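# Set hose nozzle to SHOWER, lock trigger, lay it down

## Task

Lift the hose nozzle and hold it aloft so that only the grippers touch it. While it is up, rotate the front spray ring until the word "SHOWER" sits under the white arrow. Also press the trigger in and swing the lock lever on its side downward so the trigger stays pressed, then keep the nozzle raised a little longer. Finally set the nozzle down on the table lying on its side, with the trigger still locked. If the nozzle contacts anything other than the grippers while the ring is between detents or the lock is only partly engaged, that step must be redone in the air: the ring turn restarting from its original word, the lock restarting with the lever upright. Anything held in place only by the robot at the end does not count.

## Robot and tools

Robot: two arms, left_arm and right_arm, each ending in a parallel gripper. The names are labels only; they do not refer to sides of an image. Between calls each arm keeps obeying the last thing it was told.

Frame: one shared scene frame for everything. Origin on the table top midway between the arms, +z up, +x outward over the table, left_arm sits toward +y. Positions are in metres, orientations are quaternions written w first (qw, qx, qy, qz). Printed hand positions may be a little off, more so when an arm reaches far.

Gripper geometry: fingers extend along the gripper's own +z and close along its y axis. The reported end_effector_position lies between the pads when closed, roughly 2 cm short of the fingertips; closing pushes the tips about 10 mm further along +z.

The 16-number row: every commanded row holds both arms, left first then right: x, y, z, qw, qx, qy, qz, opening for left_arm, followed by the same eight for right_arm. x, y, z and the quaternion are an absolute target pose for that gripper's end effector in the scene frame (not an offset). opening runs from -1 (closed) to +1 (fully open, 0.084 m). Send both arms' values even if one stays still; to hold an arm steady, repeat its exact last-reported position and quaternion and the desired opening. To keep an orientation, keep sending your own fixed quaternion rather than the drifting reported one.

execute_actions(actions): actions is a list of actions; each action is a list of up to 15 rows, one per 1/30 s step, and a short list repeats its final row until 15 steps are filled. An empty list just returns the current state and images. A target further than 0.6 m from the gripper's current position along any of its own axes gets that action refused for both arms; a malformed action, or a first action failing that check against the latest reported state, makes the whole call do nothing. Per step the controller clips the target to within 70 mm and 16 degrees of the measured pose, so big jumps need several actions; position wins over orientation if both cannot be met.

move(target, speed, blocking): target is one 16-number row as above (absolute poses for both arms plus openings). Each gripper travels a straight line toward its pose; both finish together, in 0.5 to 10 s, stopping short if 10 s is not enough. Rotation takes the shorter way. speed is the path top speed in m/s, 0.002 to 0.5 (default 0.25), rotation capped at twice that in rad/s. Paths ignore obstacles and the other arm, and real motion can lag, wander or overshoot the speed, especially near full reach. Openings are applied at the start. Faster contact hits harder, and aiming further beyond a contact presses harder. With blocking=false the call returns after 0.5 s while motion continues; until its end shows, use wait or stop before sending rows or another move. The result adds a "move:" line with the ending (done, off_target, moving, held, fault) and limits (paced = target clipped; held = some steps were blocked, after which the arm may lurch fast), plus each gripper's remaining distance from its pose.

wait(seconds): 0 to 10 s; arms hold their last command, a running move keeps going and the wait ends early when it finishes.

stop(): brakes a running move; braking needs room, fingers keep moving.

zoom_image(camera, region): camera is cam_high, cam_low, cam_left_wrist or cam_right_wrist; region is [x0, y0, x1, y1] in pixels of that camera's latest image (origin top-left, at most 504 by 504). All images are 672x504. Calibration data (K, distortion, T_world_to_cam) are given per camera and may be off by a few degrees and millimetres.

finished_scene(scene): ends the current scene by its number (1 to 2); irreversible, and the goal must already hold and stay held. Replying without any tool call also ends everything.

Results: a state line per arm with gripper pose and velocities; "Hand target" lines show where each controller is now heading; grip_measured is the real finger opening on the command scale. To keep hold of something, command an opening clearly less than grip_measured; the bigger the gap, the firmer the squeeze (about 24 N per pad max, on objects up to about 6 cm). Resending grip_measured still presses gently on parts up to about 6 cm wide. "pose unreachable" means the clearance check altered or blocked that arm's command. Joint torques are listed in joint order and are never zero even in free air. Joint ranges (rad): waist -6.283 to 6.283, shoulder -2.059 to 2.094, elbow -3.927 to 0.192, forearm roll -6.283 to 6.283, wrist pitch -1.693 to 3.142, wrist roll -6.283 to 6.283. Load limits (N m): waist 47.5, shoulder 47.5, elbow 28.5, forearm roll 28.5, wrist pitch 19, wrist roll 19, held weight included.

Hazards: exceeding a load limit causes a TORQUE FAULT (arm backs off, freezes 10 s, rest of call skipped). Sustained holding heats motors; MOTOR HOT appears from 65 °C and at 80 °C an OVER-TEMPERATURE FAULT brakes the arm. Avoid arm-on-arm collisions or pressing, which can end the scene. Do not drop, slam or shove the nozzle, and never let anything leave the table. Loose objects may occasionally get a brief push. Keep the nozzle free of every contact except the grippers whenever the ring sits between clicks or the lock is half set.

Each tool is called after ">>>" as name([rows], argument=value, ...), one row to a line, values as JSON.

## Session

>>> execute_actions(actions=[])

Scene clock: 0.00 s.
left_arm: end_effector_position=(+0.3859, +0.1544, +0.3719) grip_measured=+1.00 end_effector_quat_wxyz=(-0.259, -0.403, +0.860, -0.177) end_effector_velocity=(+0.000, +0.000, -0.000) end_effector_angular_velocity=(-0.000, -0.000, +0.001) | right_arm: end_effector_position=(+0.2799, -0.7507, +0.3955) grip_measured=+1.00 end_effector_quat_wxyz=(-0.065, +0.957, +0.199, -0.201) end_effector_velocity=(-0.000, +0.000, +0.000) end_effector_angular_velocity=(-0.000, -0.000, +0.000)
Joint positions: left_arm=[-0.306  0.208 -1.706 -0.61   1.694  2.026  0.084] | right_arm=[-0.673  0.444 -2.214 -0.332  2.06  -1.404  0.084]
Joint velocities: left_arm=[ 0.001 -0.     0.    -0.    -0.     0.    -0.   ] | right_arm=[ 0.    -0.001  0.    -0.     0.    -0.    -0.   ]
Joint torques (N m, as the arm reports them, + toward a larger angle): no reading
Motor temperatures (°C, as the motors report them): left_arm=[34 33 35 38 38 37] | right_arm=[34 34 35 31 36 36]
Hand target (left_arm): +0.386, +0.154, +0.372; -0.259, -0.403, +0.860, -0.177
Hand target (right_arm): +0.280, -0.751, +0.395; -0.065, +0.957, +0.199, -0.201

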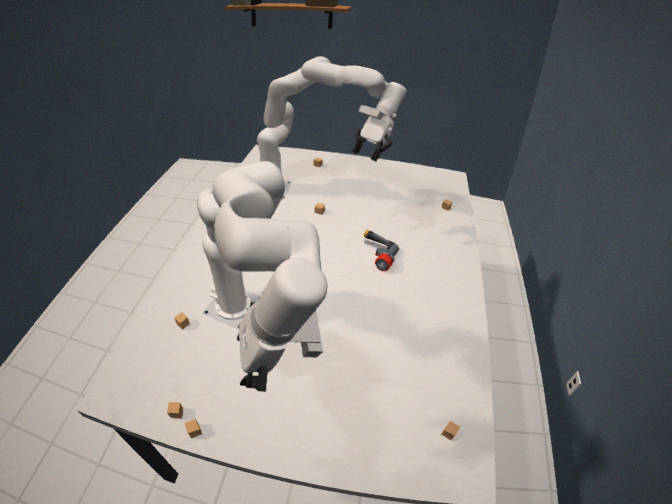

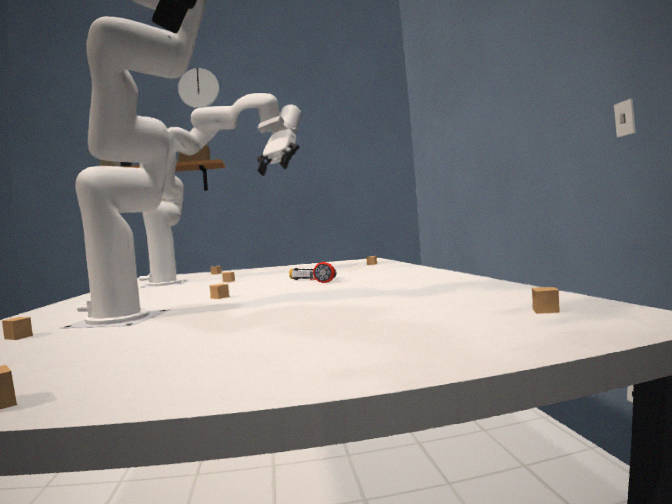

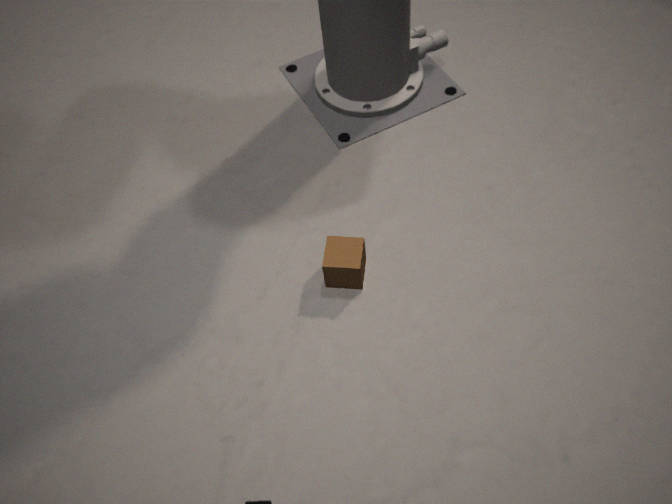

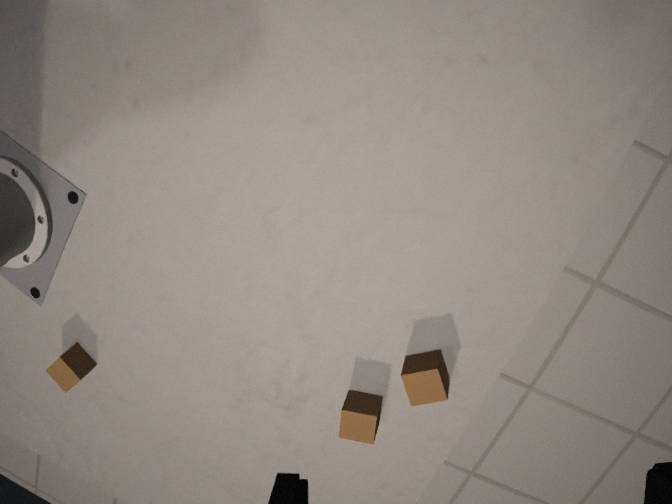

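>>> zoom_image(camera="cam_high", region=[340, 215, 420, 285])

>>> zoom_image(camera="cam_low", region=[280, 250, 350, 295])

Region (340, 215, 420, 285) of cam_high's 672x504 image, scaled by 6.300, with more detail than that image has; it fills the top 441 rows of this view, and the rest is white.

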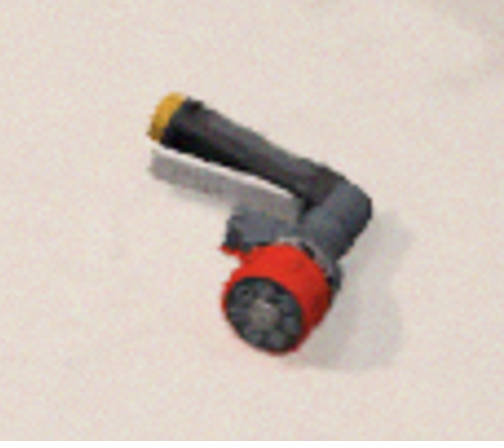

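Region (280, 250, 350, 295) of cam_low's 672x504 image, scaled by 7.200, with more detail than that image has; it fills the top 324 rows of this view, and the rest is white.

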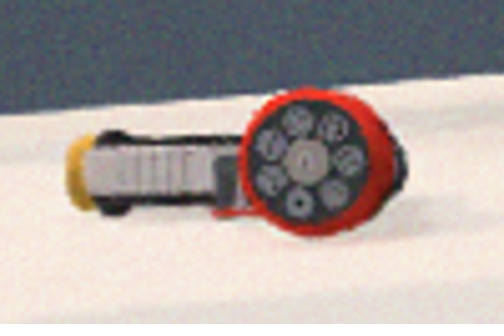

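>>> move(target=[0.45,0.03,0.25,0,0,1,0,1, 0.2799,-0.7507,0.3955,-0.065,0.957,0.199,-0.201,1])

Scene clock: 4.17 s.
left_arm: end_effector_position=(+0.4500, +0.0298, +0.2509) grip_measured=+1.00 end_effector_quat_wxyz=(-0.001, +0.001, +1.000, -0.001) end_effector_velocity=(+0.001, -0.001, -0.003) end_effector_angular_velocity=(+0.006, -0.003, -0.008) | right_arm: end_effector_position=(+0.2799, -0.7507, +0.3955) grip_measured=+1.00 end_effector_quat_wxyz=(-0.065, +0.957, +0.199, -0.201) end_effector_velocity=(-0.000, +0.000, +0.000) end_effector_angular_velocity=(-0.000, -0.000, -0.000)
Joint positions: left_arm=[-0.721  0.605 -2.044 -0.003  1.439  2.504  0.084] | right_arm=[-0.673  0.445 -2.214 -0.332  2.06  -1.403  0.084]
Joint velocities: left_arm=[-0.003  0.006 -0.002  0.007 -0.003  0.004 -0.   ] | right_arm=[-0. -0. -0.  0.  0.  0.  0.]
Joint torques (N m, as the arm reports them, + toward a larger angle): left_arm=[  1.8  -32.24 -12.12  -0.48  -1.17  -0.34] | right_arm=[ -2.59 -35.34 -21.74  -1.75  -1.33  -0.2 ]
Motor temperatures (°C, as the motors report them): left_arm=[34 33 36 38 38 37] | right_arm=[34 35 36 31 36 36]
Hand target (left_arm): +0.450, +0.030, +0.251; -0.001, +0.001, +1.000, -0.001
Hand target (right_arm): +0.280, -0.751, +0.396; -0.065, +0.957, +0.199, -0.201
Off the commanded pose (left_arm): 0.001 m, 0 deg.
Off the commanded pose (right_arm): 0.000 m, 0 deg.
move: done
camera_calibration (this result's frames):
cam_left_wrist: T_world_to_cam=[[0.0202412, 0.999679, 0.0152104, -0.014225], [0.999795, -0.0202512, 0.000503866, -0.380539], [0.000811734, 0.0151971, -0.999884, 0.382139], [0, 0, 0, 1]] pos_world=[0.380439, 0.000706636, 0.382502]
cam_right_wrist: T_world_to_cam=[[0.356347, -0.907362, -0.222961, -0.655307], [-0.842071, -0.415279, 0.344181, -0.140129], [-0.404888, 0.0651013, -0.912046, 0.651991], [0, 0, 0, 1]] pos_world=[0.379501, -0.695239, 0.496768]

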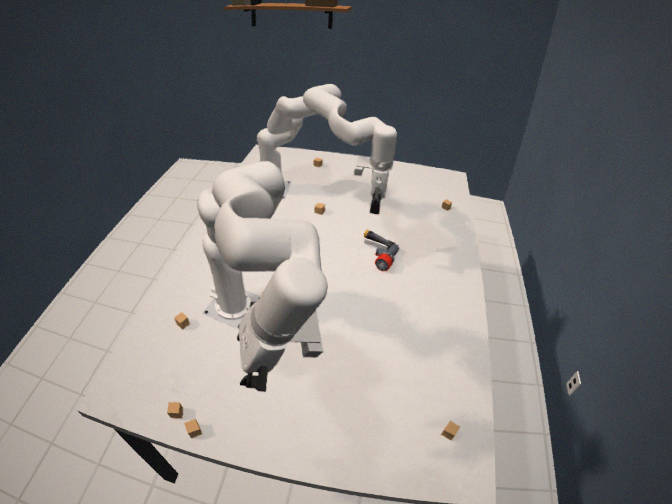

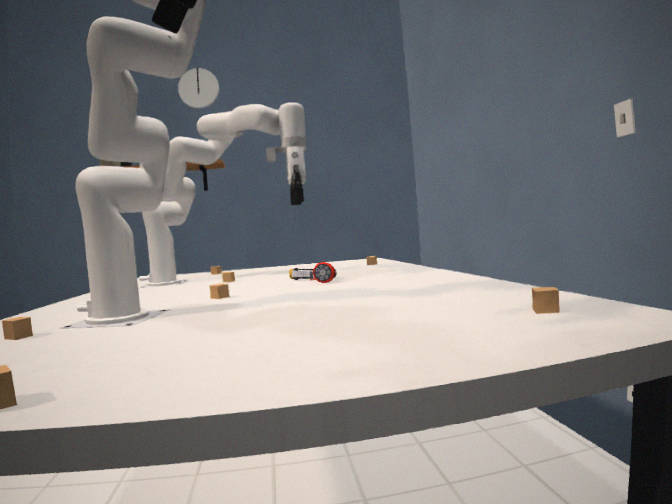

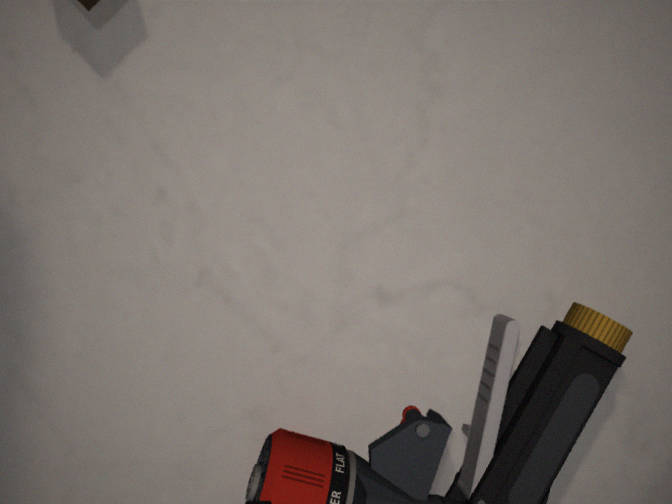

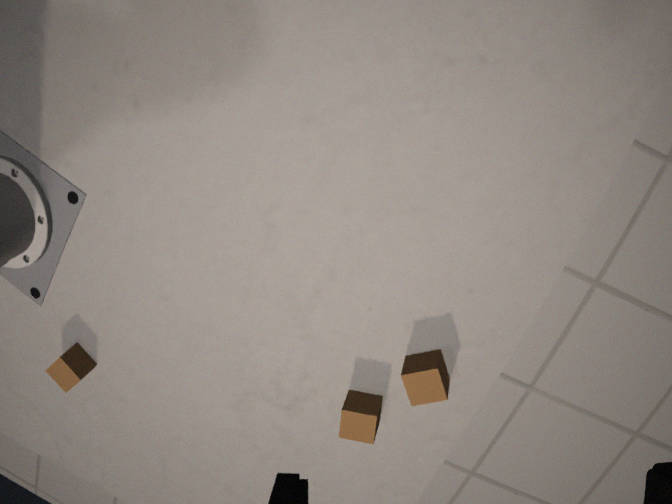

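>>> move(target=[0.55,0.08,0.25,0,0,1,0,1, 0.30,-0.35,0.30,0,1,0,0,1])

>>> wait(seconds=0.5)

Scene clock: 7.47 s.
left_arm: end_effector_position=(+0.5495, +0.0802, +0.2500) grip_measured=+1.00 end_effector_quat_wxyz=(+0.026, +0.000, +1.000, -0.013) end_effector_velocity=(+0.000, -0.000, -0.000) end_effector_angular_velocity=(-0.000, -0.001, -0.000) | right_arm: end_effector_position=(+0.2987, -0.3505, +0.2993) grip_measured=+1.00 end_effector_quat_wxyz=(-0.001, +1.000, +0.000, +0.000) end_effector_velocity=(+0.000, +0.002, -0.000) end_effector_angular_velocity=(-0.013, -0.002, -0.006)
Joint positions: left_arm=[-0.577  0.998 -2.697  0.001  1.641  2.647  0.084] | right_arm=[ 0.093 -0.759 -0.705  0.001  1.464 -0.114  0.084]
Joint velocities: left_arm=[-0.     0.001 -0.001  0.    -0.001  0.     0.   ] | right_arm=[ 0.02  -0.003  0.003 -0.012 -0.004  0.027  0.   ]
Joint torques (N m, as the arm reports them, + toward a larger angle): left_arm=[  1.58 -35.99 -11.57  -0.41  -1.3   -0.33] | right_arm=[ -2.43  -6.   -24.93  -0.68  -2.11  -0.23]
Motor temperatures (°C, as the motors report them): left_arm=[34 34 36 38 39 37] | right_arm=[34 35 37 31 36 36]
Hand target (left_arm): +0.550, +0.080, +0.250; +0.026, +0.000, +1.000, -0.013
Hand target (right_arm): +0.299, -0.350, +0.299; -0.000, +1.000, +0.000, +0.000
Off the commanded pose (left_arm): 0.001 m, 3 deg.
Off the commanded pose (right_arm): 0.002 m, 0 deg.
elbow stopped short (left arm): the move would have taken joint 3 (elbow) straighter than the controller allows; a more bent joint 3 avoids this.
move: off_target (left_arm)
camera_calibration (this result's frames):
cam_left_wrist: T_world_to_cam=[[0.0187158, 0.999788, -0.00857077, -0.059811], [0.998387, -0.0182286, 0.0537746, -0.491633], [0.0536069, -0.00956338, -0.998516, 0.35299], [0, 0, 0, 1]] pos_world=[0.473036, 0.0542123, 0.378391]
cam_right_wrist: T_world_to_cam=[[0.0104997, -0.999786, -0.0178506, -0.310832], [-0.999846, -0.0102466, -0.014214, 0.37137], [0.014028, 0.0179971, -0.99974, 0.430449], [0, 0, 0, 1]] pos_world=[0.368538, -0.314707, 0.430067]

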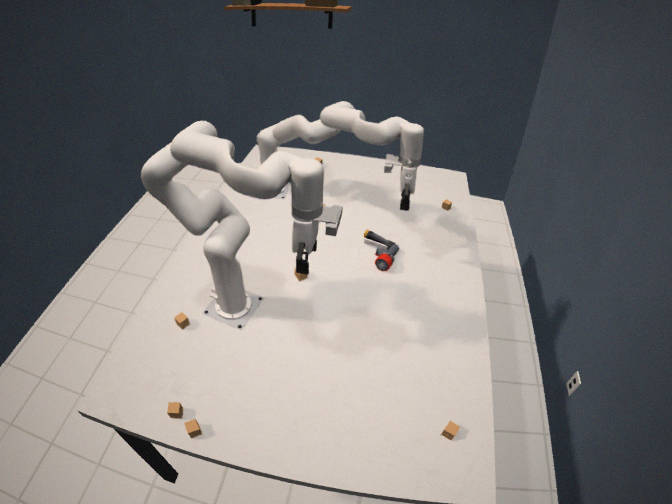

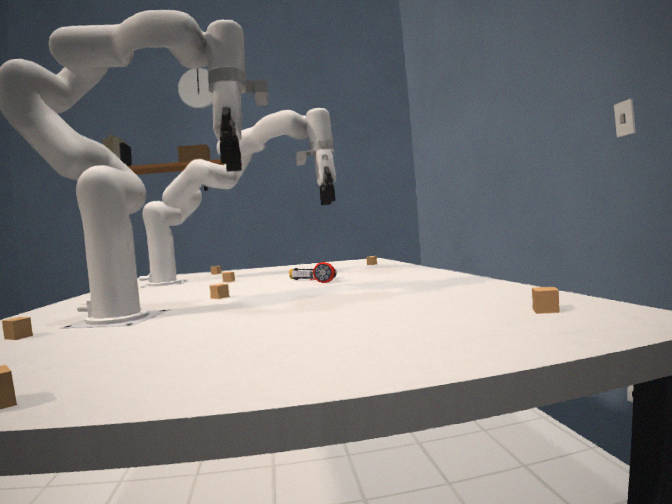

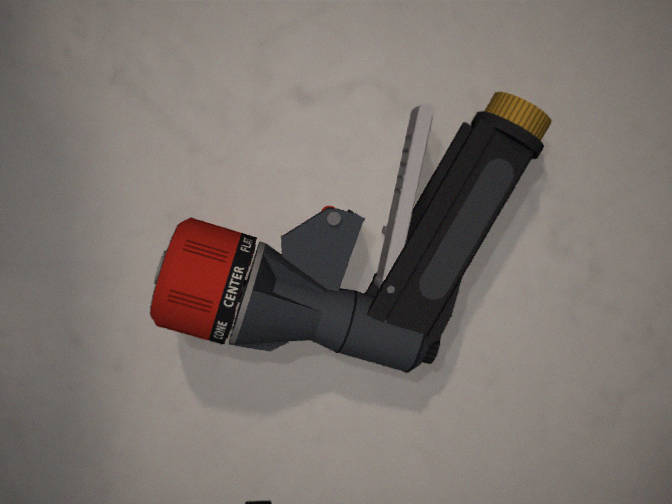

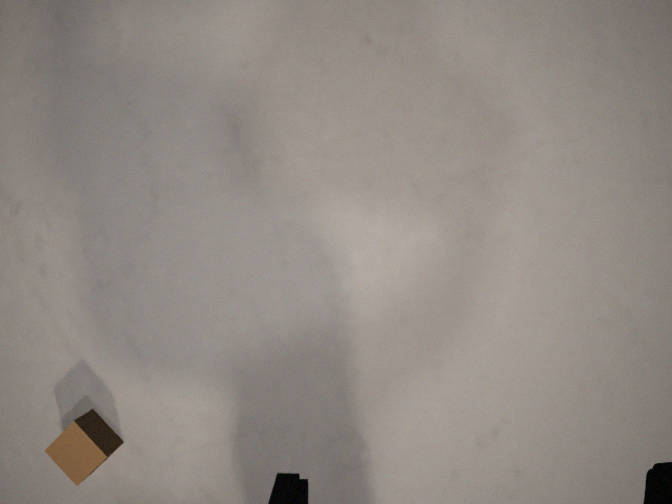

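Scene clock: 7.97 s.
left_arm: end_effector_position=(+0.5496, +0.0803, +0.2499) grip_measured=+1.00 end_effector_quat_wxyz=(+0.026, +0.000, +1.000, -0.013) end_effector_velocity=(+0.000, +0.000, -0.000) end_effector_angular_velocity=(-0.000, +0.000, +0.001) | right_arm: end_effector_position=(+0.2987, -0.3502, +0.2993) grip_measured=+1.00 end_effector_quat_wxyz=(-0.000, +1.000, +0.000, +0.000) end_effector_velocity=(-0.000, +0.000, +0.001) end_effector_angular_velocity=(-0.000, -0.002, +0.000)
Joint positions: left_arm=[-0.577  0.998 -2.697  0.001  1.641  2.647  0.084] | right_arm=[ 0.095 -0.76  -0.704  0.     1.464 -0.112  0.084]
Joint velocities: left_arm=[ 0.001  0.     0.    -0.     0.    -0.     0.   ] | right_arm=[ 0.    -0.002 -0.     0.    -0.     0.     0.   ]
Joint torques (N m, as the arm reports them, + toward a larger angle): left_arm=[  1.78 -35.94 -11.48  -0.53  -1.29  -0.45] | right_arm=[ -2.27  -6.19 -24.83  -1.01  -2.23  -0.1 ]
Motor temperatures (°C, as the motors report them): left_arm=[34 34 36 38 39 37] | right_arm=[34 35 37 31 36 36]
Hand target (left_arm): +0.550, +0.080, +0.250; +0.026, +0.000, +1.000, -0.013
Hand target (right_arm): +0.299, -0.350, +0.299; -0.000, +1.000, +0.000, +0.000
Off the commanded pose (left_arm): 0.001 m, 3 deg.
Off the commanded pose (right_arm): 0.001 m, 0 deg.
wait: 0.50 s; at rest by 0.17 s
camera_calibration (this result's frames):
cam_left_wrist: T_world_to_cam=[[0.0186138, 0.99979, -0.00855993, -0.0598373], [0.998386, -0.0181268, 0.0538224, -0.491726], [0.0536559, -0.00954795, -0.998514, 0.352905], [0, 0, 0, 1]] pos_world=[0.473111, 0.0542808, 0.378334]
cam_right_wrist: T_world_to_cam=[[0.0102115, -0.99981, -0.0166274, -0.310819], [-0.999846, -0.00997145, -0.0144577, 0.37157], [0.0142891, 0.0167725, -0.999757, 0.429936], [0, 0, 0, 1]] pos_world=[0.368544, -0.314266, 0.430036]

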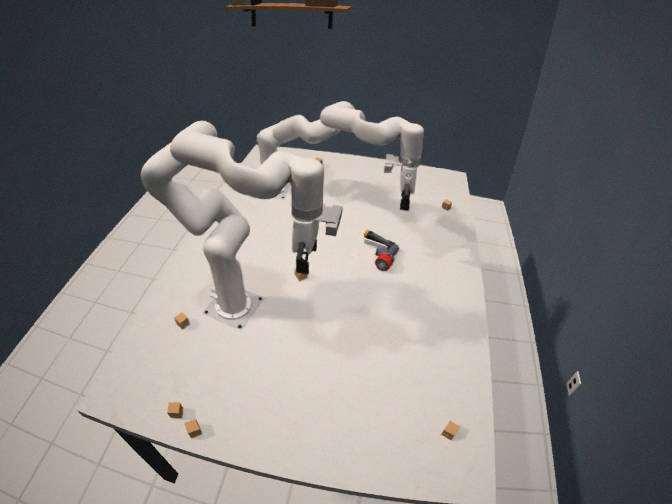

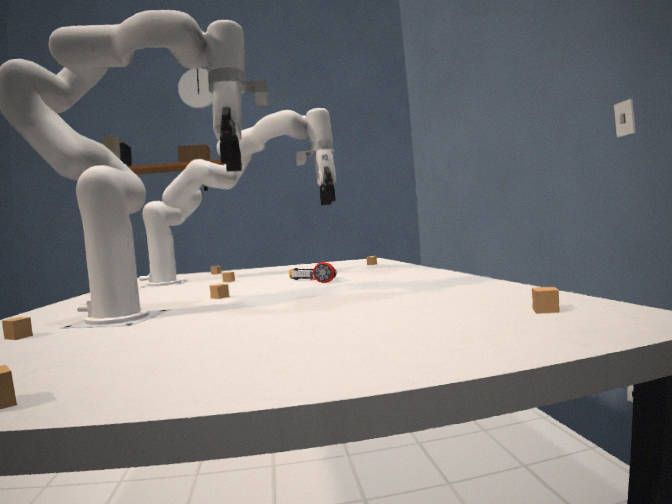

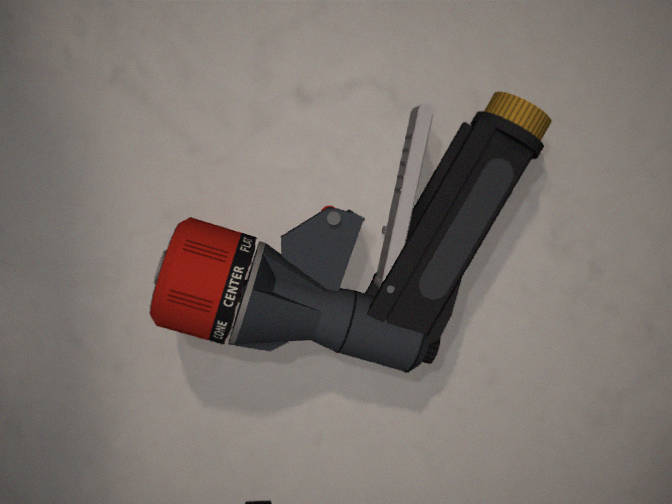

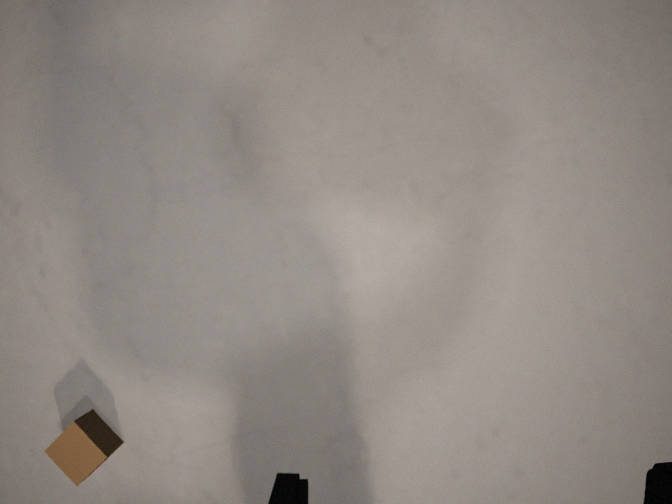

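>>> move(target=[0.453,0.117,0.10,0,0.259,0.966,0,1, 0.30,-0.35,0.30,0,1,0,0,1])

>>> move(target=[0.453,0.117,0.028,0,0.259,0.966,0,1, 0.30,-0.35,0.30,0,1,0,0,1], speed=0.06)

>>> zoom_image(camera="cam_high", region=[330, 190, 430, 285])

>>> zoom_image(camera="cam_low", region=[260, 220, 360, 295])

Scene clock: 12.23 s.
left_arm: end_effector_position=(+0.4532, +0.1170, +0.0998) grip_measured=+1.00 end_effector_quat_wxyz=(-0.000, +0.259, +0.966, +0.000) end_effector_velocity=(-0.001, -0.001, -0.001) end_effector_angular_velocity=(-0.007, -0.008, -0.003) | right_arm: end_effector_position=(+0.3000, -0.3500, +0.3000) grip_measured=+1.00 end_effector_quat_wxyz=(-0.000, +1.000, +0.000, +0.000) end_effector_velocity=(+0.000, -0.000, +0.000) end_effector_angular_velocity=(-0.000, -0.001, +0.000)
Joint positions: left_arm=[-0.6    0.516 -1.465 -0.     0.95   3.148  0.084] | right_arm=[ 0.096 -0.754 -0.71   0.     1.464 -0.11   0.084]
Joint velocities: left_arm=[-0.001 -0.007  0.016 -0.002 -0.02   0.003 -0.   ] | right_arm=[ 0.    -0.001 -0.    -0.    -0.     0.     0.   ]
Joint torques (N m, as the arm reports them, + toward a larger angle): left_arm=[  1.81 -30.03 -11.57  -0.42  -1.2   -0.38] | right_arm=[ -2.05  -6.67 -24.74  -1.06  -2.33  -0.28]
Motor temperatures (°C, as the motors report them): left_arm=[34 34 37 38 39 37] | right_arm=[34 35 38 31 36 36]
Hand target (left_arm): +0.453, +0.117, +0.100; -0.000, +0.259, +0.966, -0.000
Hand target (right_arm): +0.300, -0.350, +0.300; -0.000, +1.000, +0.000, +0.000
Off the commanded pose (left_arm): 0.000 m, 0 deg.
Off the commanded pose (right_arm): 0.000 m, 0 deg.
move: done
camera_calibration (this result's frames):
cam_left_wrist: T_world_to_cam=[[0.51616, 0.856321, 0.017147, -0.307337], [0.856434, -0.516255, 0.00131288, -0.258914], [0.00997645, 0.0140076, -0.999852, 0.225665], [0, 0, 0, 1]] pos_world=[0.378126, 0.126353, 0.231242]
cam_right_wrist: T_world_to_cam=[[0.0100529, -0.999814, -0.0164726, -0.310595], [-0.999856, -0.00982587, -0.0138085, 0.372706], [0.0136441, 0.016609, -0.999769, 0.430731], [0, 0, 0, 1]] pos_world=[0.369898, -0.31403, 0.430662]

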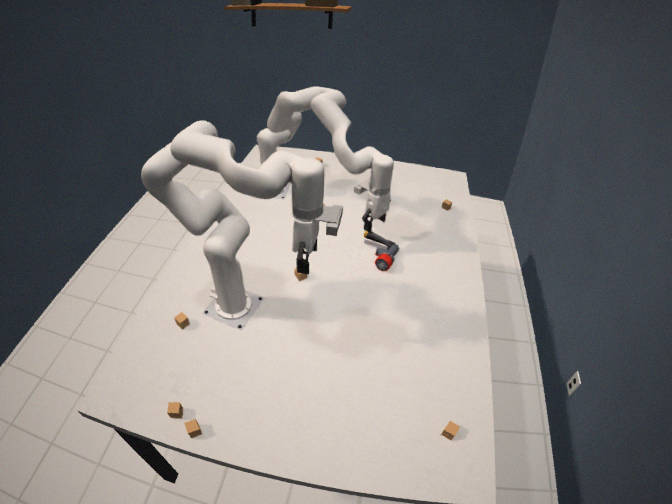

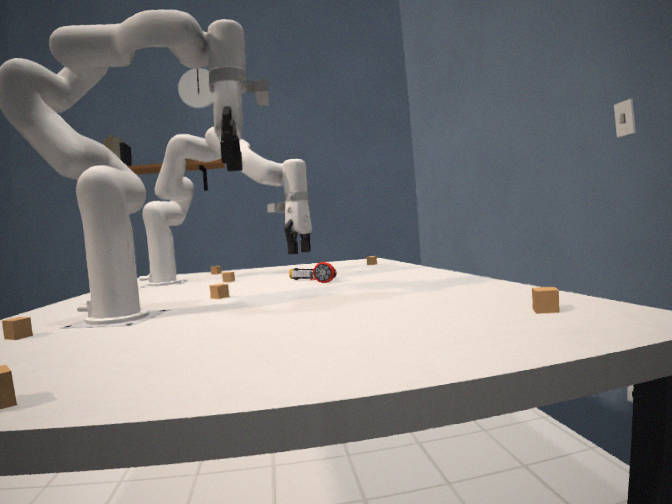

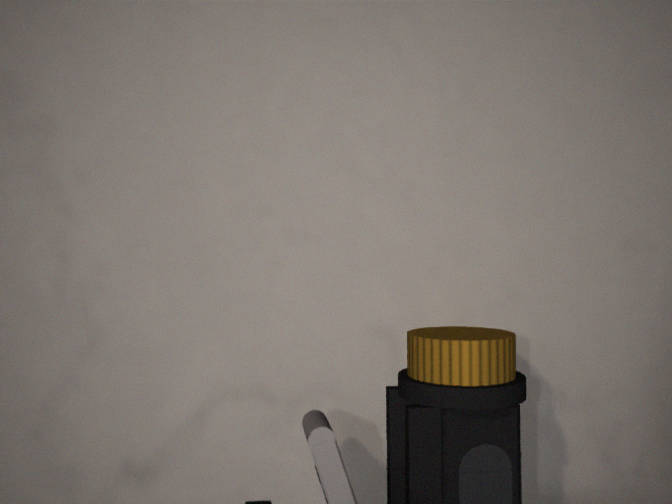

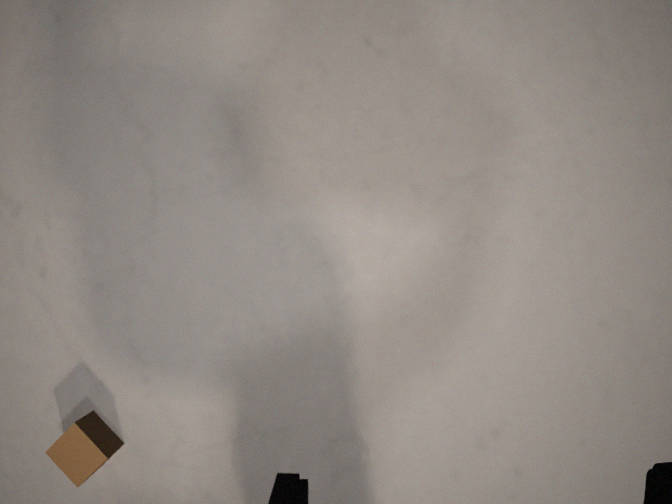

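Scene clock: 13.83 s.
left_arm: end_effector_position=(+0.4533, +0.1169, +0.0285) grip_measured=+1.00 end_effector_quat_wxyz=(+0.000, +0.259, +0.966, -0.000) end_effector_velocity=(+0.000, +0.000, -0.002) end_effector_angular_velocity=(-0.000, -0.000, +0.001) | right_arm: end_effector_position=(+0.3000, -0.3500, +0.3000) grip_measured=+1.00 end_effector_quat_wxyz=(+0.000, +1.000, +0.000, +0.000) end_effector_velocity=(+0.001, -0.000, +0.001) end_effector_angular_velocity=(-0.000, -0.002, -0.000)
Joint positions: left_arm=[-0.6    0.634 -1.428  0.     0.794  3.148  0.084] | right_arm=[ 0.096 -0.754 -0.71   0.     1.464 -0.11   0.084]
Joint velocities: left_arm=[ 0.001  0.005 -0.    -0.    -0.005  0.    -0.   ] | right_arm=[-0.     0.001 -0.003  0.    -0.     0.     0.   ]
Joint torques (N m, as the arm reports them, + toward a larger angle): left_arm=[  1.71 -31.22 -11.05  -0.36  -1.14  -0.45] | right_arm=[ -3.05  -6.18 -24.75  -0.99  -2.38  -0.22]
Motor temperatures (°C, as the motors report them): left_arm=[34 34 37 38 39 37] | right_arm=[34 35 39 31 36 36]
Hand target (left_arm): +0.453, +0.117, +0.028; +0.000, +0.259, +0.966, +0.000
Hand target (right_arm): +0.300, -0.350, +0.300; +0.000, +1.000, +0.000, -0.000
Off the commanded pose (left_arm): 0.001 m, 0 deg.
Off the commanded pose (right_arm): 0.000 m, 0 deg.
move: done
camera_calibration (this result's frames):
cam_left_wrist: T_world_to_cam=[[0.516335, 0.856212, 0.0172696, -0.306086], [0.856311, -0.516452, 0.00282126, -0.258929], [0.0113345, 0.0133315, -0.999847, 0.153864], [0, 0, 0, 1]] pos_world=[0.378023, 0.126299, 0.159857]
cam_right_wrist: T_world_to_cam=[[0.010053, -0.999814, -0.0164683, -0.310601], [-0.999856, -0.00982596, -0.0138075, 0.372709], [0.0136431, 0.0166048, -0.999769, 0.430727], [0, 0, 0, 1]] pos_world=[0.369901, -0.314033, 0.430658]

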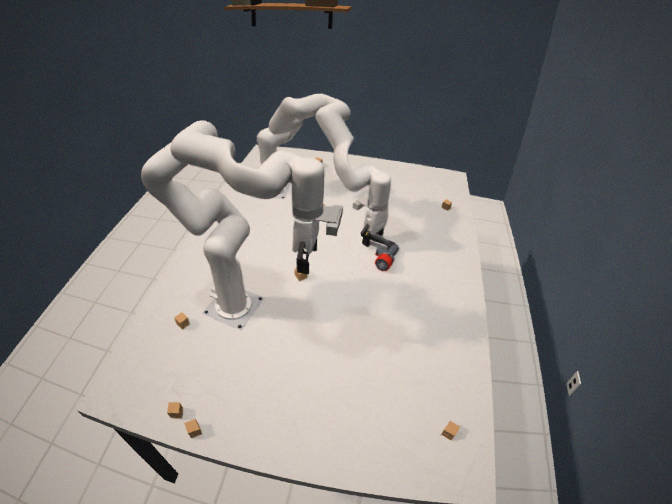

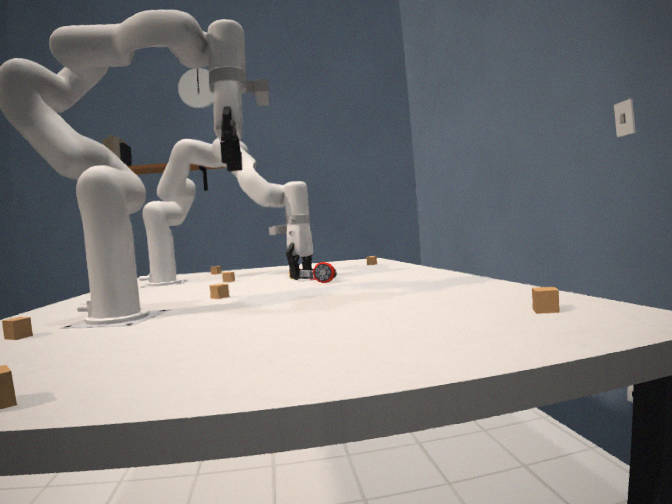

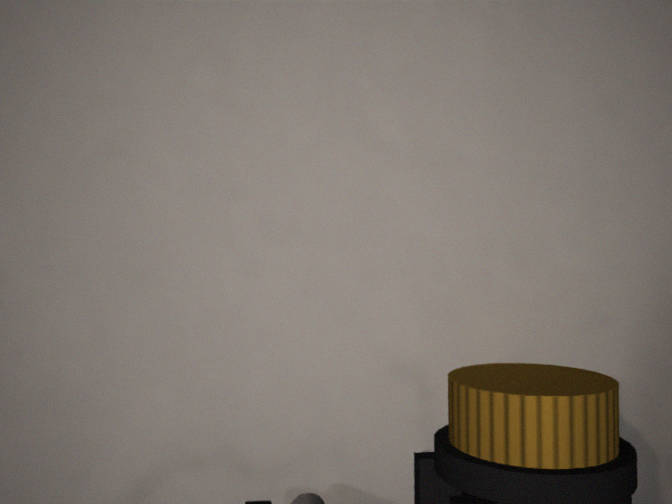

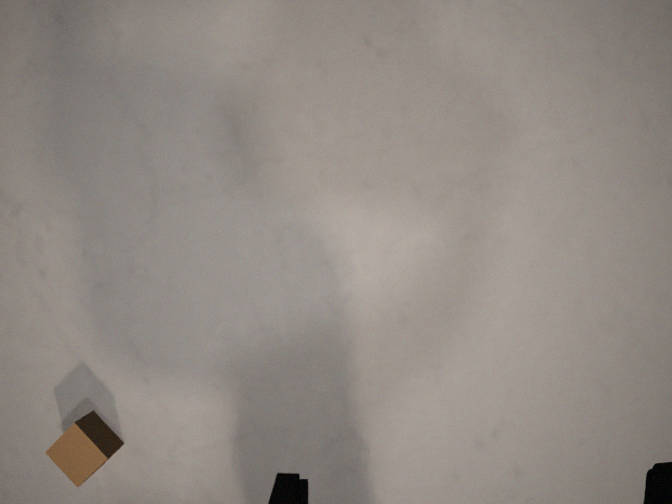

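Region (330, 190, 430, 285) of cam_high's 672x504 image, scaled by 5.040, with more detail than that image has; it fills the top 479 rows of this view, and the rest is white.

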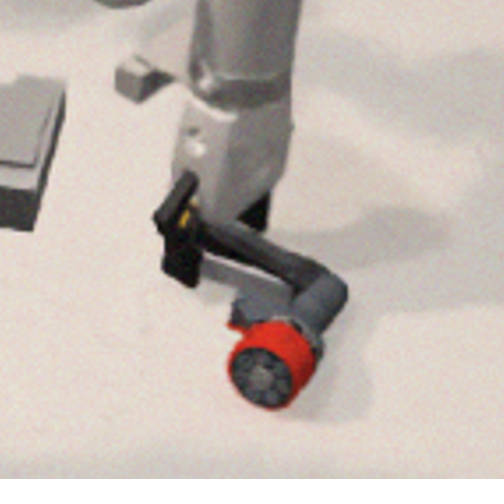

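Region (260, 220, 360, 295) of cam_low's 672x504 image, scaled by 5.040, with more detail than that image has; it fills the top 378 rows of this view, and the rest is white.

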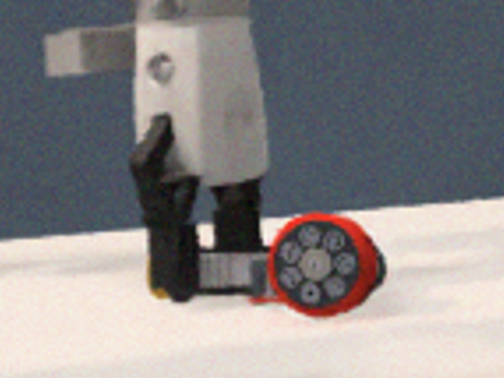

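>>> execute_actions([
  [[0.453,0.117,0.032,0,0.259,0.966,0,0.5, 0.30,-0.35,0.30,0,1,0,0,1]],
  [[0.453,0.117,0.032,0,0.259,0.966,0,0.2, 0.30,-0.35,0.30,0,1,0,0,1]],
  [[0.453,0.117,0.032,0,0.259,0.966,0,-0.2, 0.30,-0.35,0.30,0,1,0,0,1]],
  [[0.453,0.117,0.032,0,0.259,0.966,0,-1, 0.30,-0.35,0.30,0,1,0,0,1]],
])

>>> move(target=[0.42,0.13,0.2,0,0.259,0.966,0,-1, 0.30,-0.35,0.30,0,1,0,0,1], speed=0.1)

>>> zoom_image(camera="cam_low", region=[250, 170, 350, 245])

Scene clock: 17.33 s.
left_arm: end_effector_position=(+0.4533, +0.1169, +0.0324) grip_measured=-0.12 end_effector_quat_wxyz=(+0.001, +0.259, +0.966, -0.000) end_effector_velocity=(-0.000, +0.001, -0.000) end_effector_angular_velocity=(+0.001, +0.001, +0.001) | right_arm: end_effector_position=(+0.3000, -0.3500, +0.3000) grip_measured=+1.00 end_effector_quat_wxyz=(-0.000, +1.000, -0.000, +0.000) end_effector_velocity=(-0.000, +0.000, -0.000) end_effector_angular_velocity=(+0.000, -0.000, -0.000)
Joint positions: left_arm=[-0.6    0.626 -1.428  0.     0.801  3.148  0.039] | right_arm=[ 0.096 -0.754 -0.71   0.     1.464 -0.11   0.084]
Joint velocities: left_arm=[ 0.001  0.     0.     0.     0.    -0.     0.   ] | right_arm=[ 0.    -0.001  0.001  0.    -0.     0.     0.   ]
Joint torques (N m, as the arm reports them, + toward a larger angle): left_arm=[  0.46 -23.64  -7.86  -0.71  -0.37  -0.37] | right_arm=[ -2.56  -5.98 -24.31  -0.76  -2.28  -0.09]
Motor temperatures (°C, as the motors report them): left_arm=[34 34 38 38 39 37] | right_arm=[34 35 39 31 36 36]
Hand target (left_arm): +0.453, +0.117, +0.032; -0.000, +0.259, +0.966, -0.000
Hand target (right_arm): +0.300, -0.350, +0.300; +0.000, +1.000, -0.000, +0.000
Off the commanded pose (left_arm): 0.001 m, 0 deg.
Off the commanded pose (right_arm): 0.000 m, 0 deg.
camera_calibration (this result's frames):
cam_left_wrist: T_world_to_cam=[[0.516288, 0.856241, 0.0172903, -0.306188], [0.856334, -0.516411, 0.00331142, -0.259012], [0.0117643, 0.0130967, -0.999845, 0.15757], [0, 0, 0, 1]] pos_world=[0.378028, 0.12635, 0.163698]
cam_right_wrist: T_world_to_cam=[[0.0100528, -0.999814, -0.0164685, -0.310601], [-0.999856, -0.00982576, -0.0138076, 0.372709], [0.0136432, 0.0166049, -0.999769, 0.430727], [0, 0, 0, 1]] pos_world=[0.369901, -0.314033, 0.430658]

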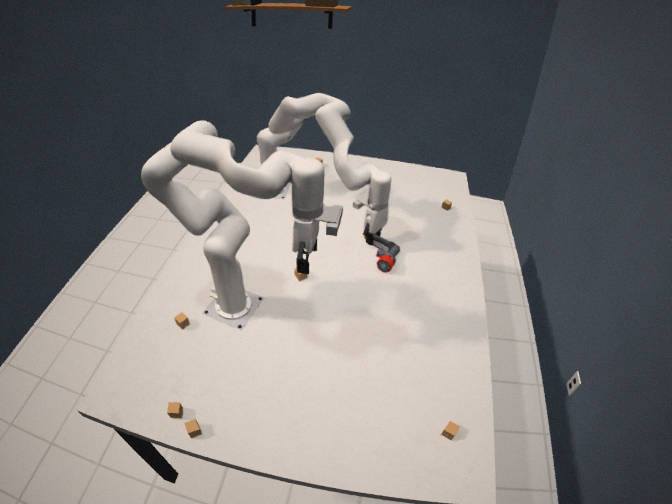

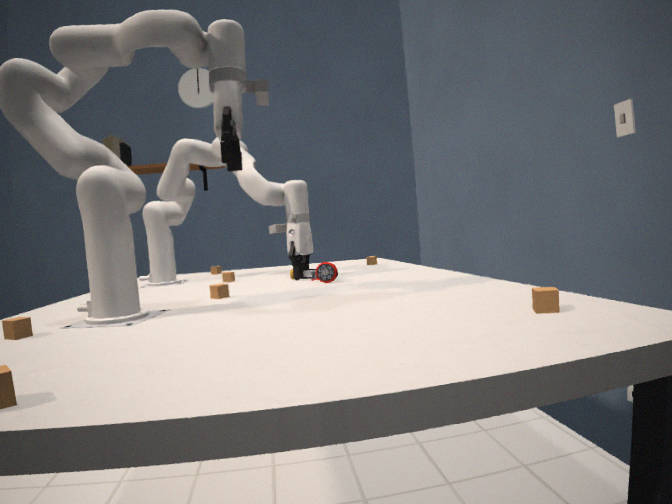

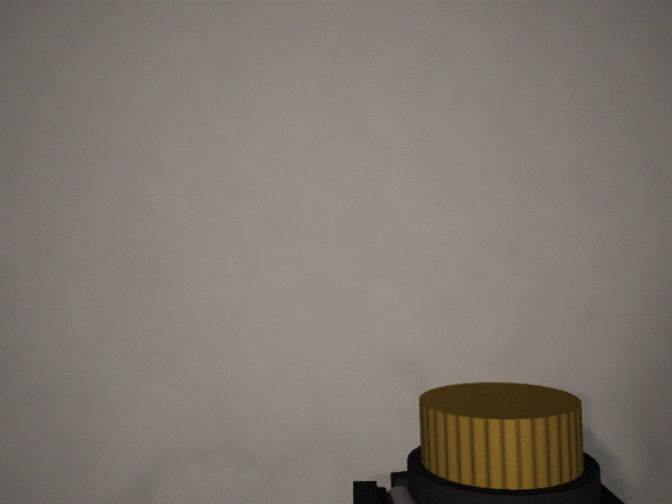

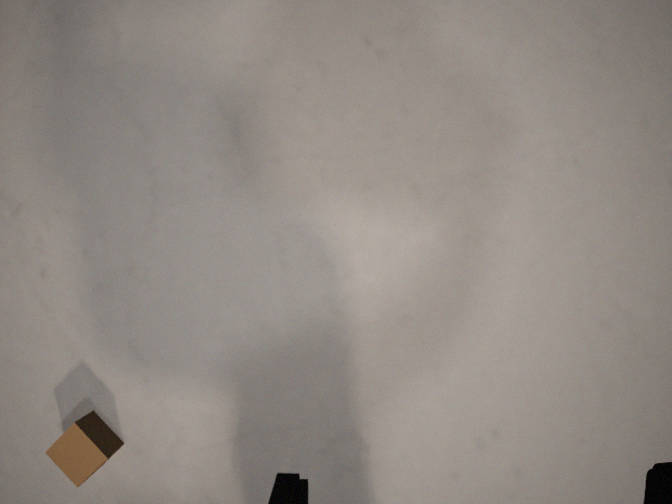

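Scene clock: 19.50 s.
left_arm: end_effector_position=(+0.4196, +0.1303, +0.1992) grip_measured=-0.16 end_effector_quat_wxyz=(-0.000, +0.259, +0.966, +0.000) end_effector_velocity=(+0.000, -0.000, +0.004) end_effector_angular_velocity=(-0.002, -0.004, -0.000) | right_arm: end_effector_position=(+0.3000, -0.3500, +0.3000) grip_measured=+1.00 end_effector_quat_wxyz=(-0.000, +1.000, +0.000, +0.000) end_effector_velocity=(-0.000, +0.000, -0.001) end_effector_angular_velocity=(+0.001, +0.002, -0.001)
Joint positions: left_arm=[-0.609  0.286 -1.421 -0.     1.136  3.139  0.037] | right_arm=[ 0.096 -0.754 -0.71   0.     1.464 -0.11   0.084]
Joint velocities: left_arm=[-0.    -0.005 -0.005  0.     0.005 -0.    -0.   ] | right_arm=[-0.     0.     0.002  0.     0.     0.    -0.   ]
Joint torques (N m, as the arm reports them, + toward a larger angle): left_arm=[  1.64 -28.77 -13.1   -0.4   -1.57  -0.34] | right_arm=[ -2.53  -6.03 -24.91  -0.82  -2.42  -0.26]
Motor temperatures (°C, as the motors report them): left_arm=[34 35 38 38 39 37] | right_arm=[34 35 39 31 36 36]
Hand target (left_arm): +0.420, +0.130, +0.200; -0.000, +0.259, +0.966, -0.000
Hand target (right_arm): +0.300, -0.350, +0.300; -0.000, +1.000, +0.000, -0.000
Off the commanded pose (left_arm): 0.001 m, 0 deg.
Off the commanded pose (right_arm): 0.000 m, 0 deg.
move: done
camera_calibration (this result's frames):
cam_left_wrist: T_world_to_cam=[[0.516399, 0.856176, 0.0171668, -0.303138], [0.856289, -0.516495, 0.00138638, -0.223372], [0.0100536, 0.0139838, -0.999852, 0.325148], [0, 0, 0, 1]] pos_world=[0.344542, 0.139623, 0.330613]
cam_right_wrist: T_world_to_cam=[[0.010053, -0.999814, -0.0164684, -0.310601], [-0.999856, -0.00982601, -0.0138076, 0.372709], [0.0136432, 0.0166049, -0.999769, 0.430727], [0, 0, 0, 1]] pos_world=[0.369901, -0.314033, 0.430658]

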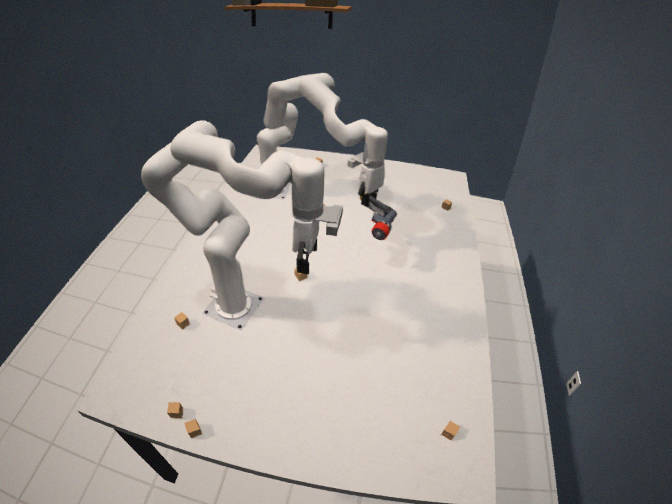

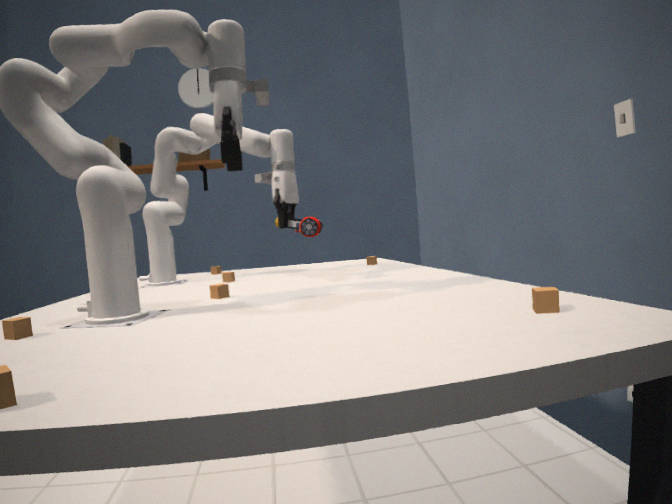

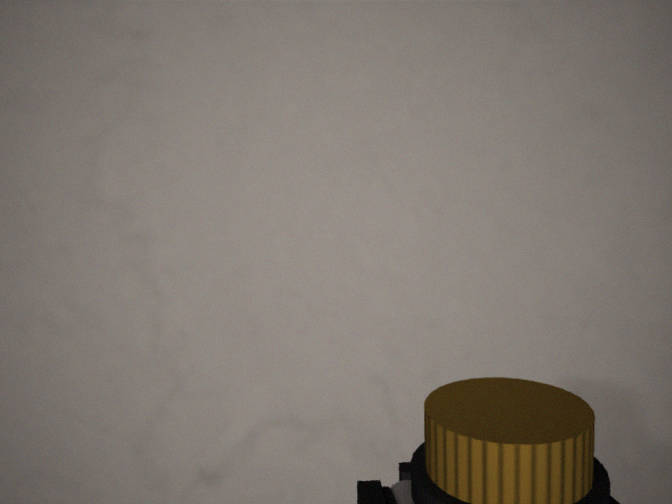

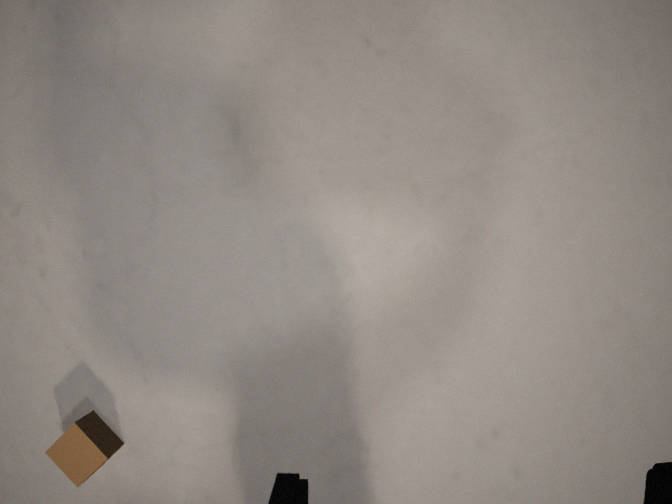

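Region (250, 170, 350, 245) of cam_low's 672x504 image, scaled by 5.040, with more detail than that image has; it fills the top 378 rows of this view, and the rest is white.

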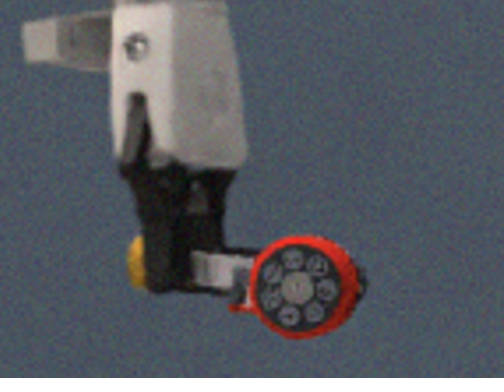

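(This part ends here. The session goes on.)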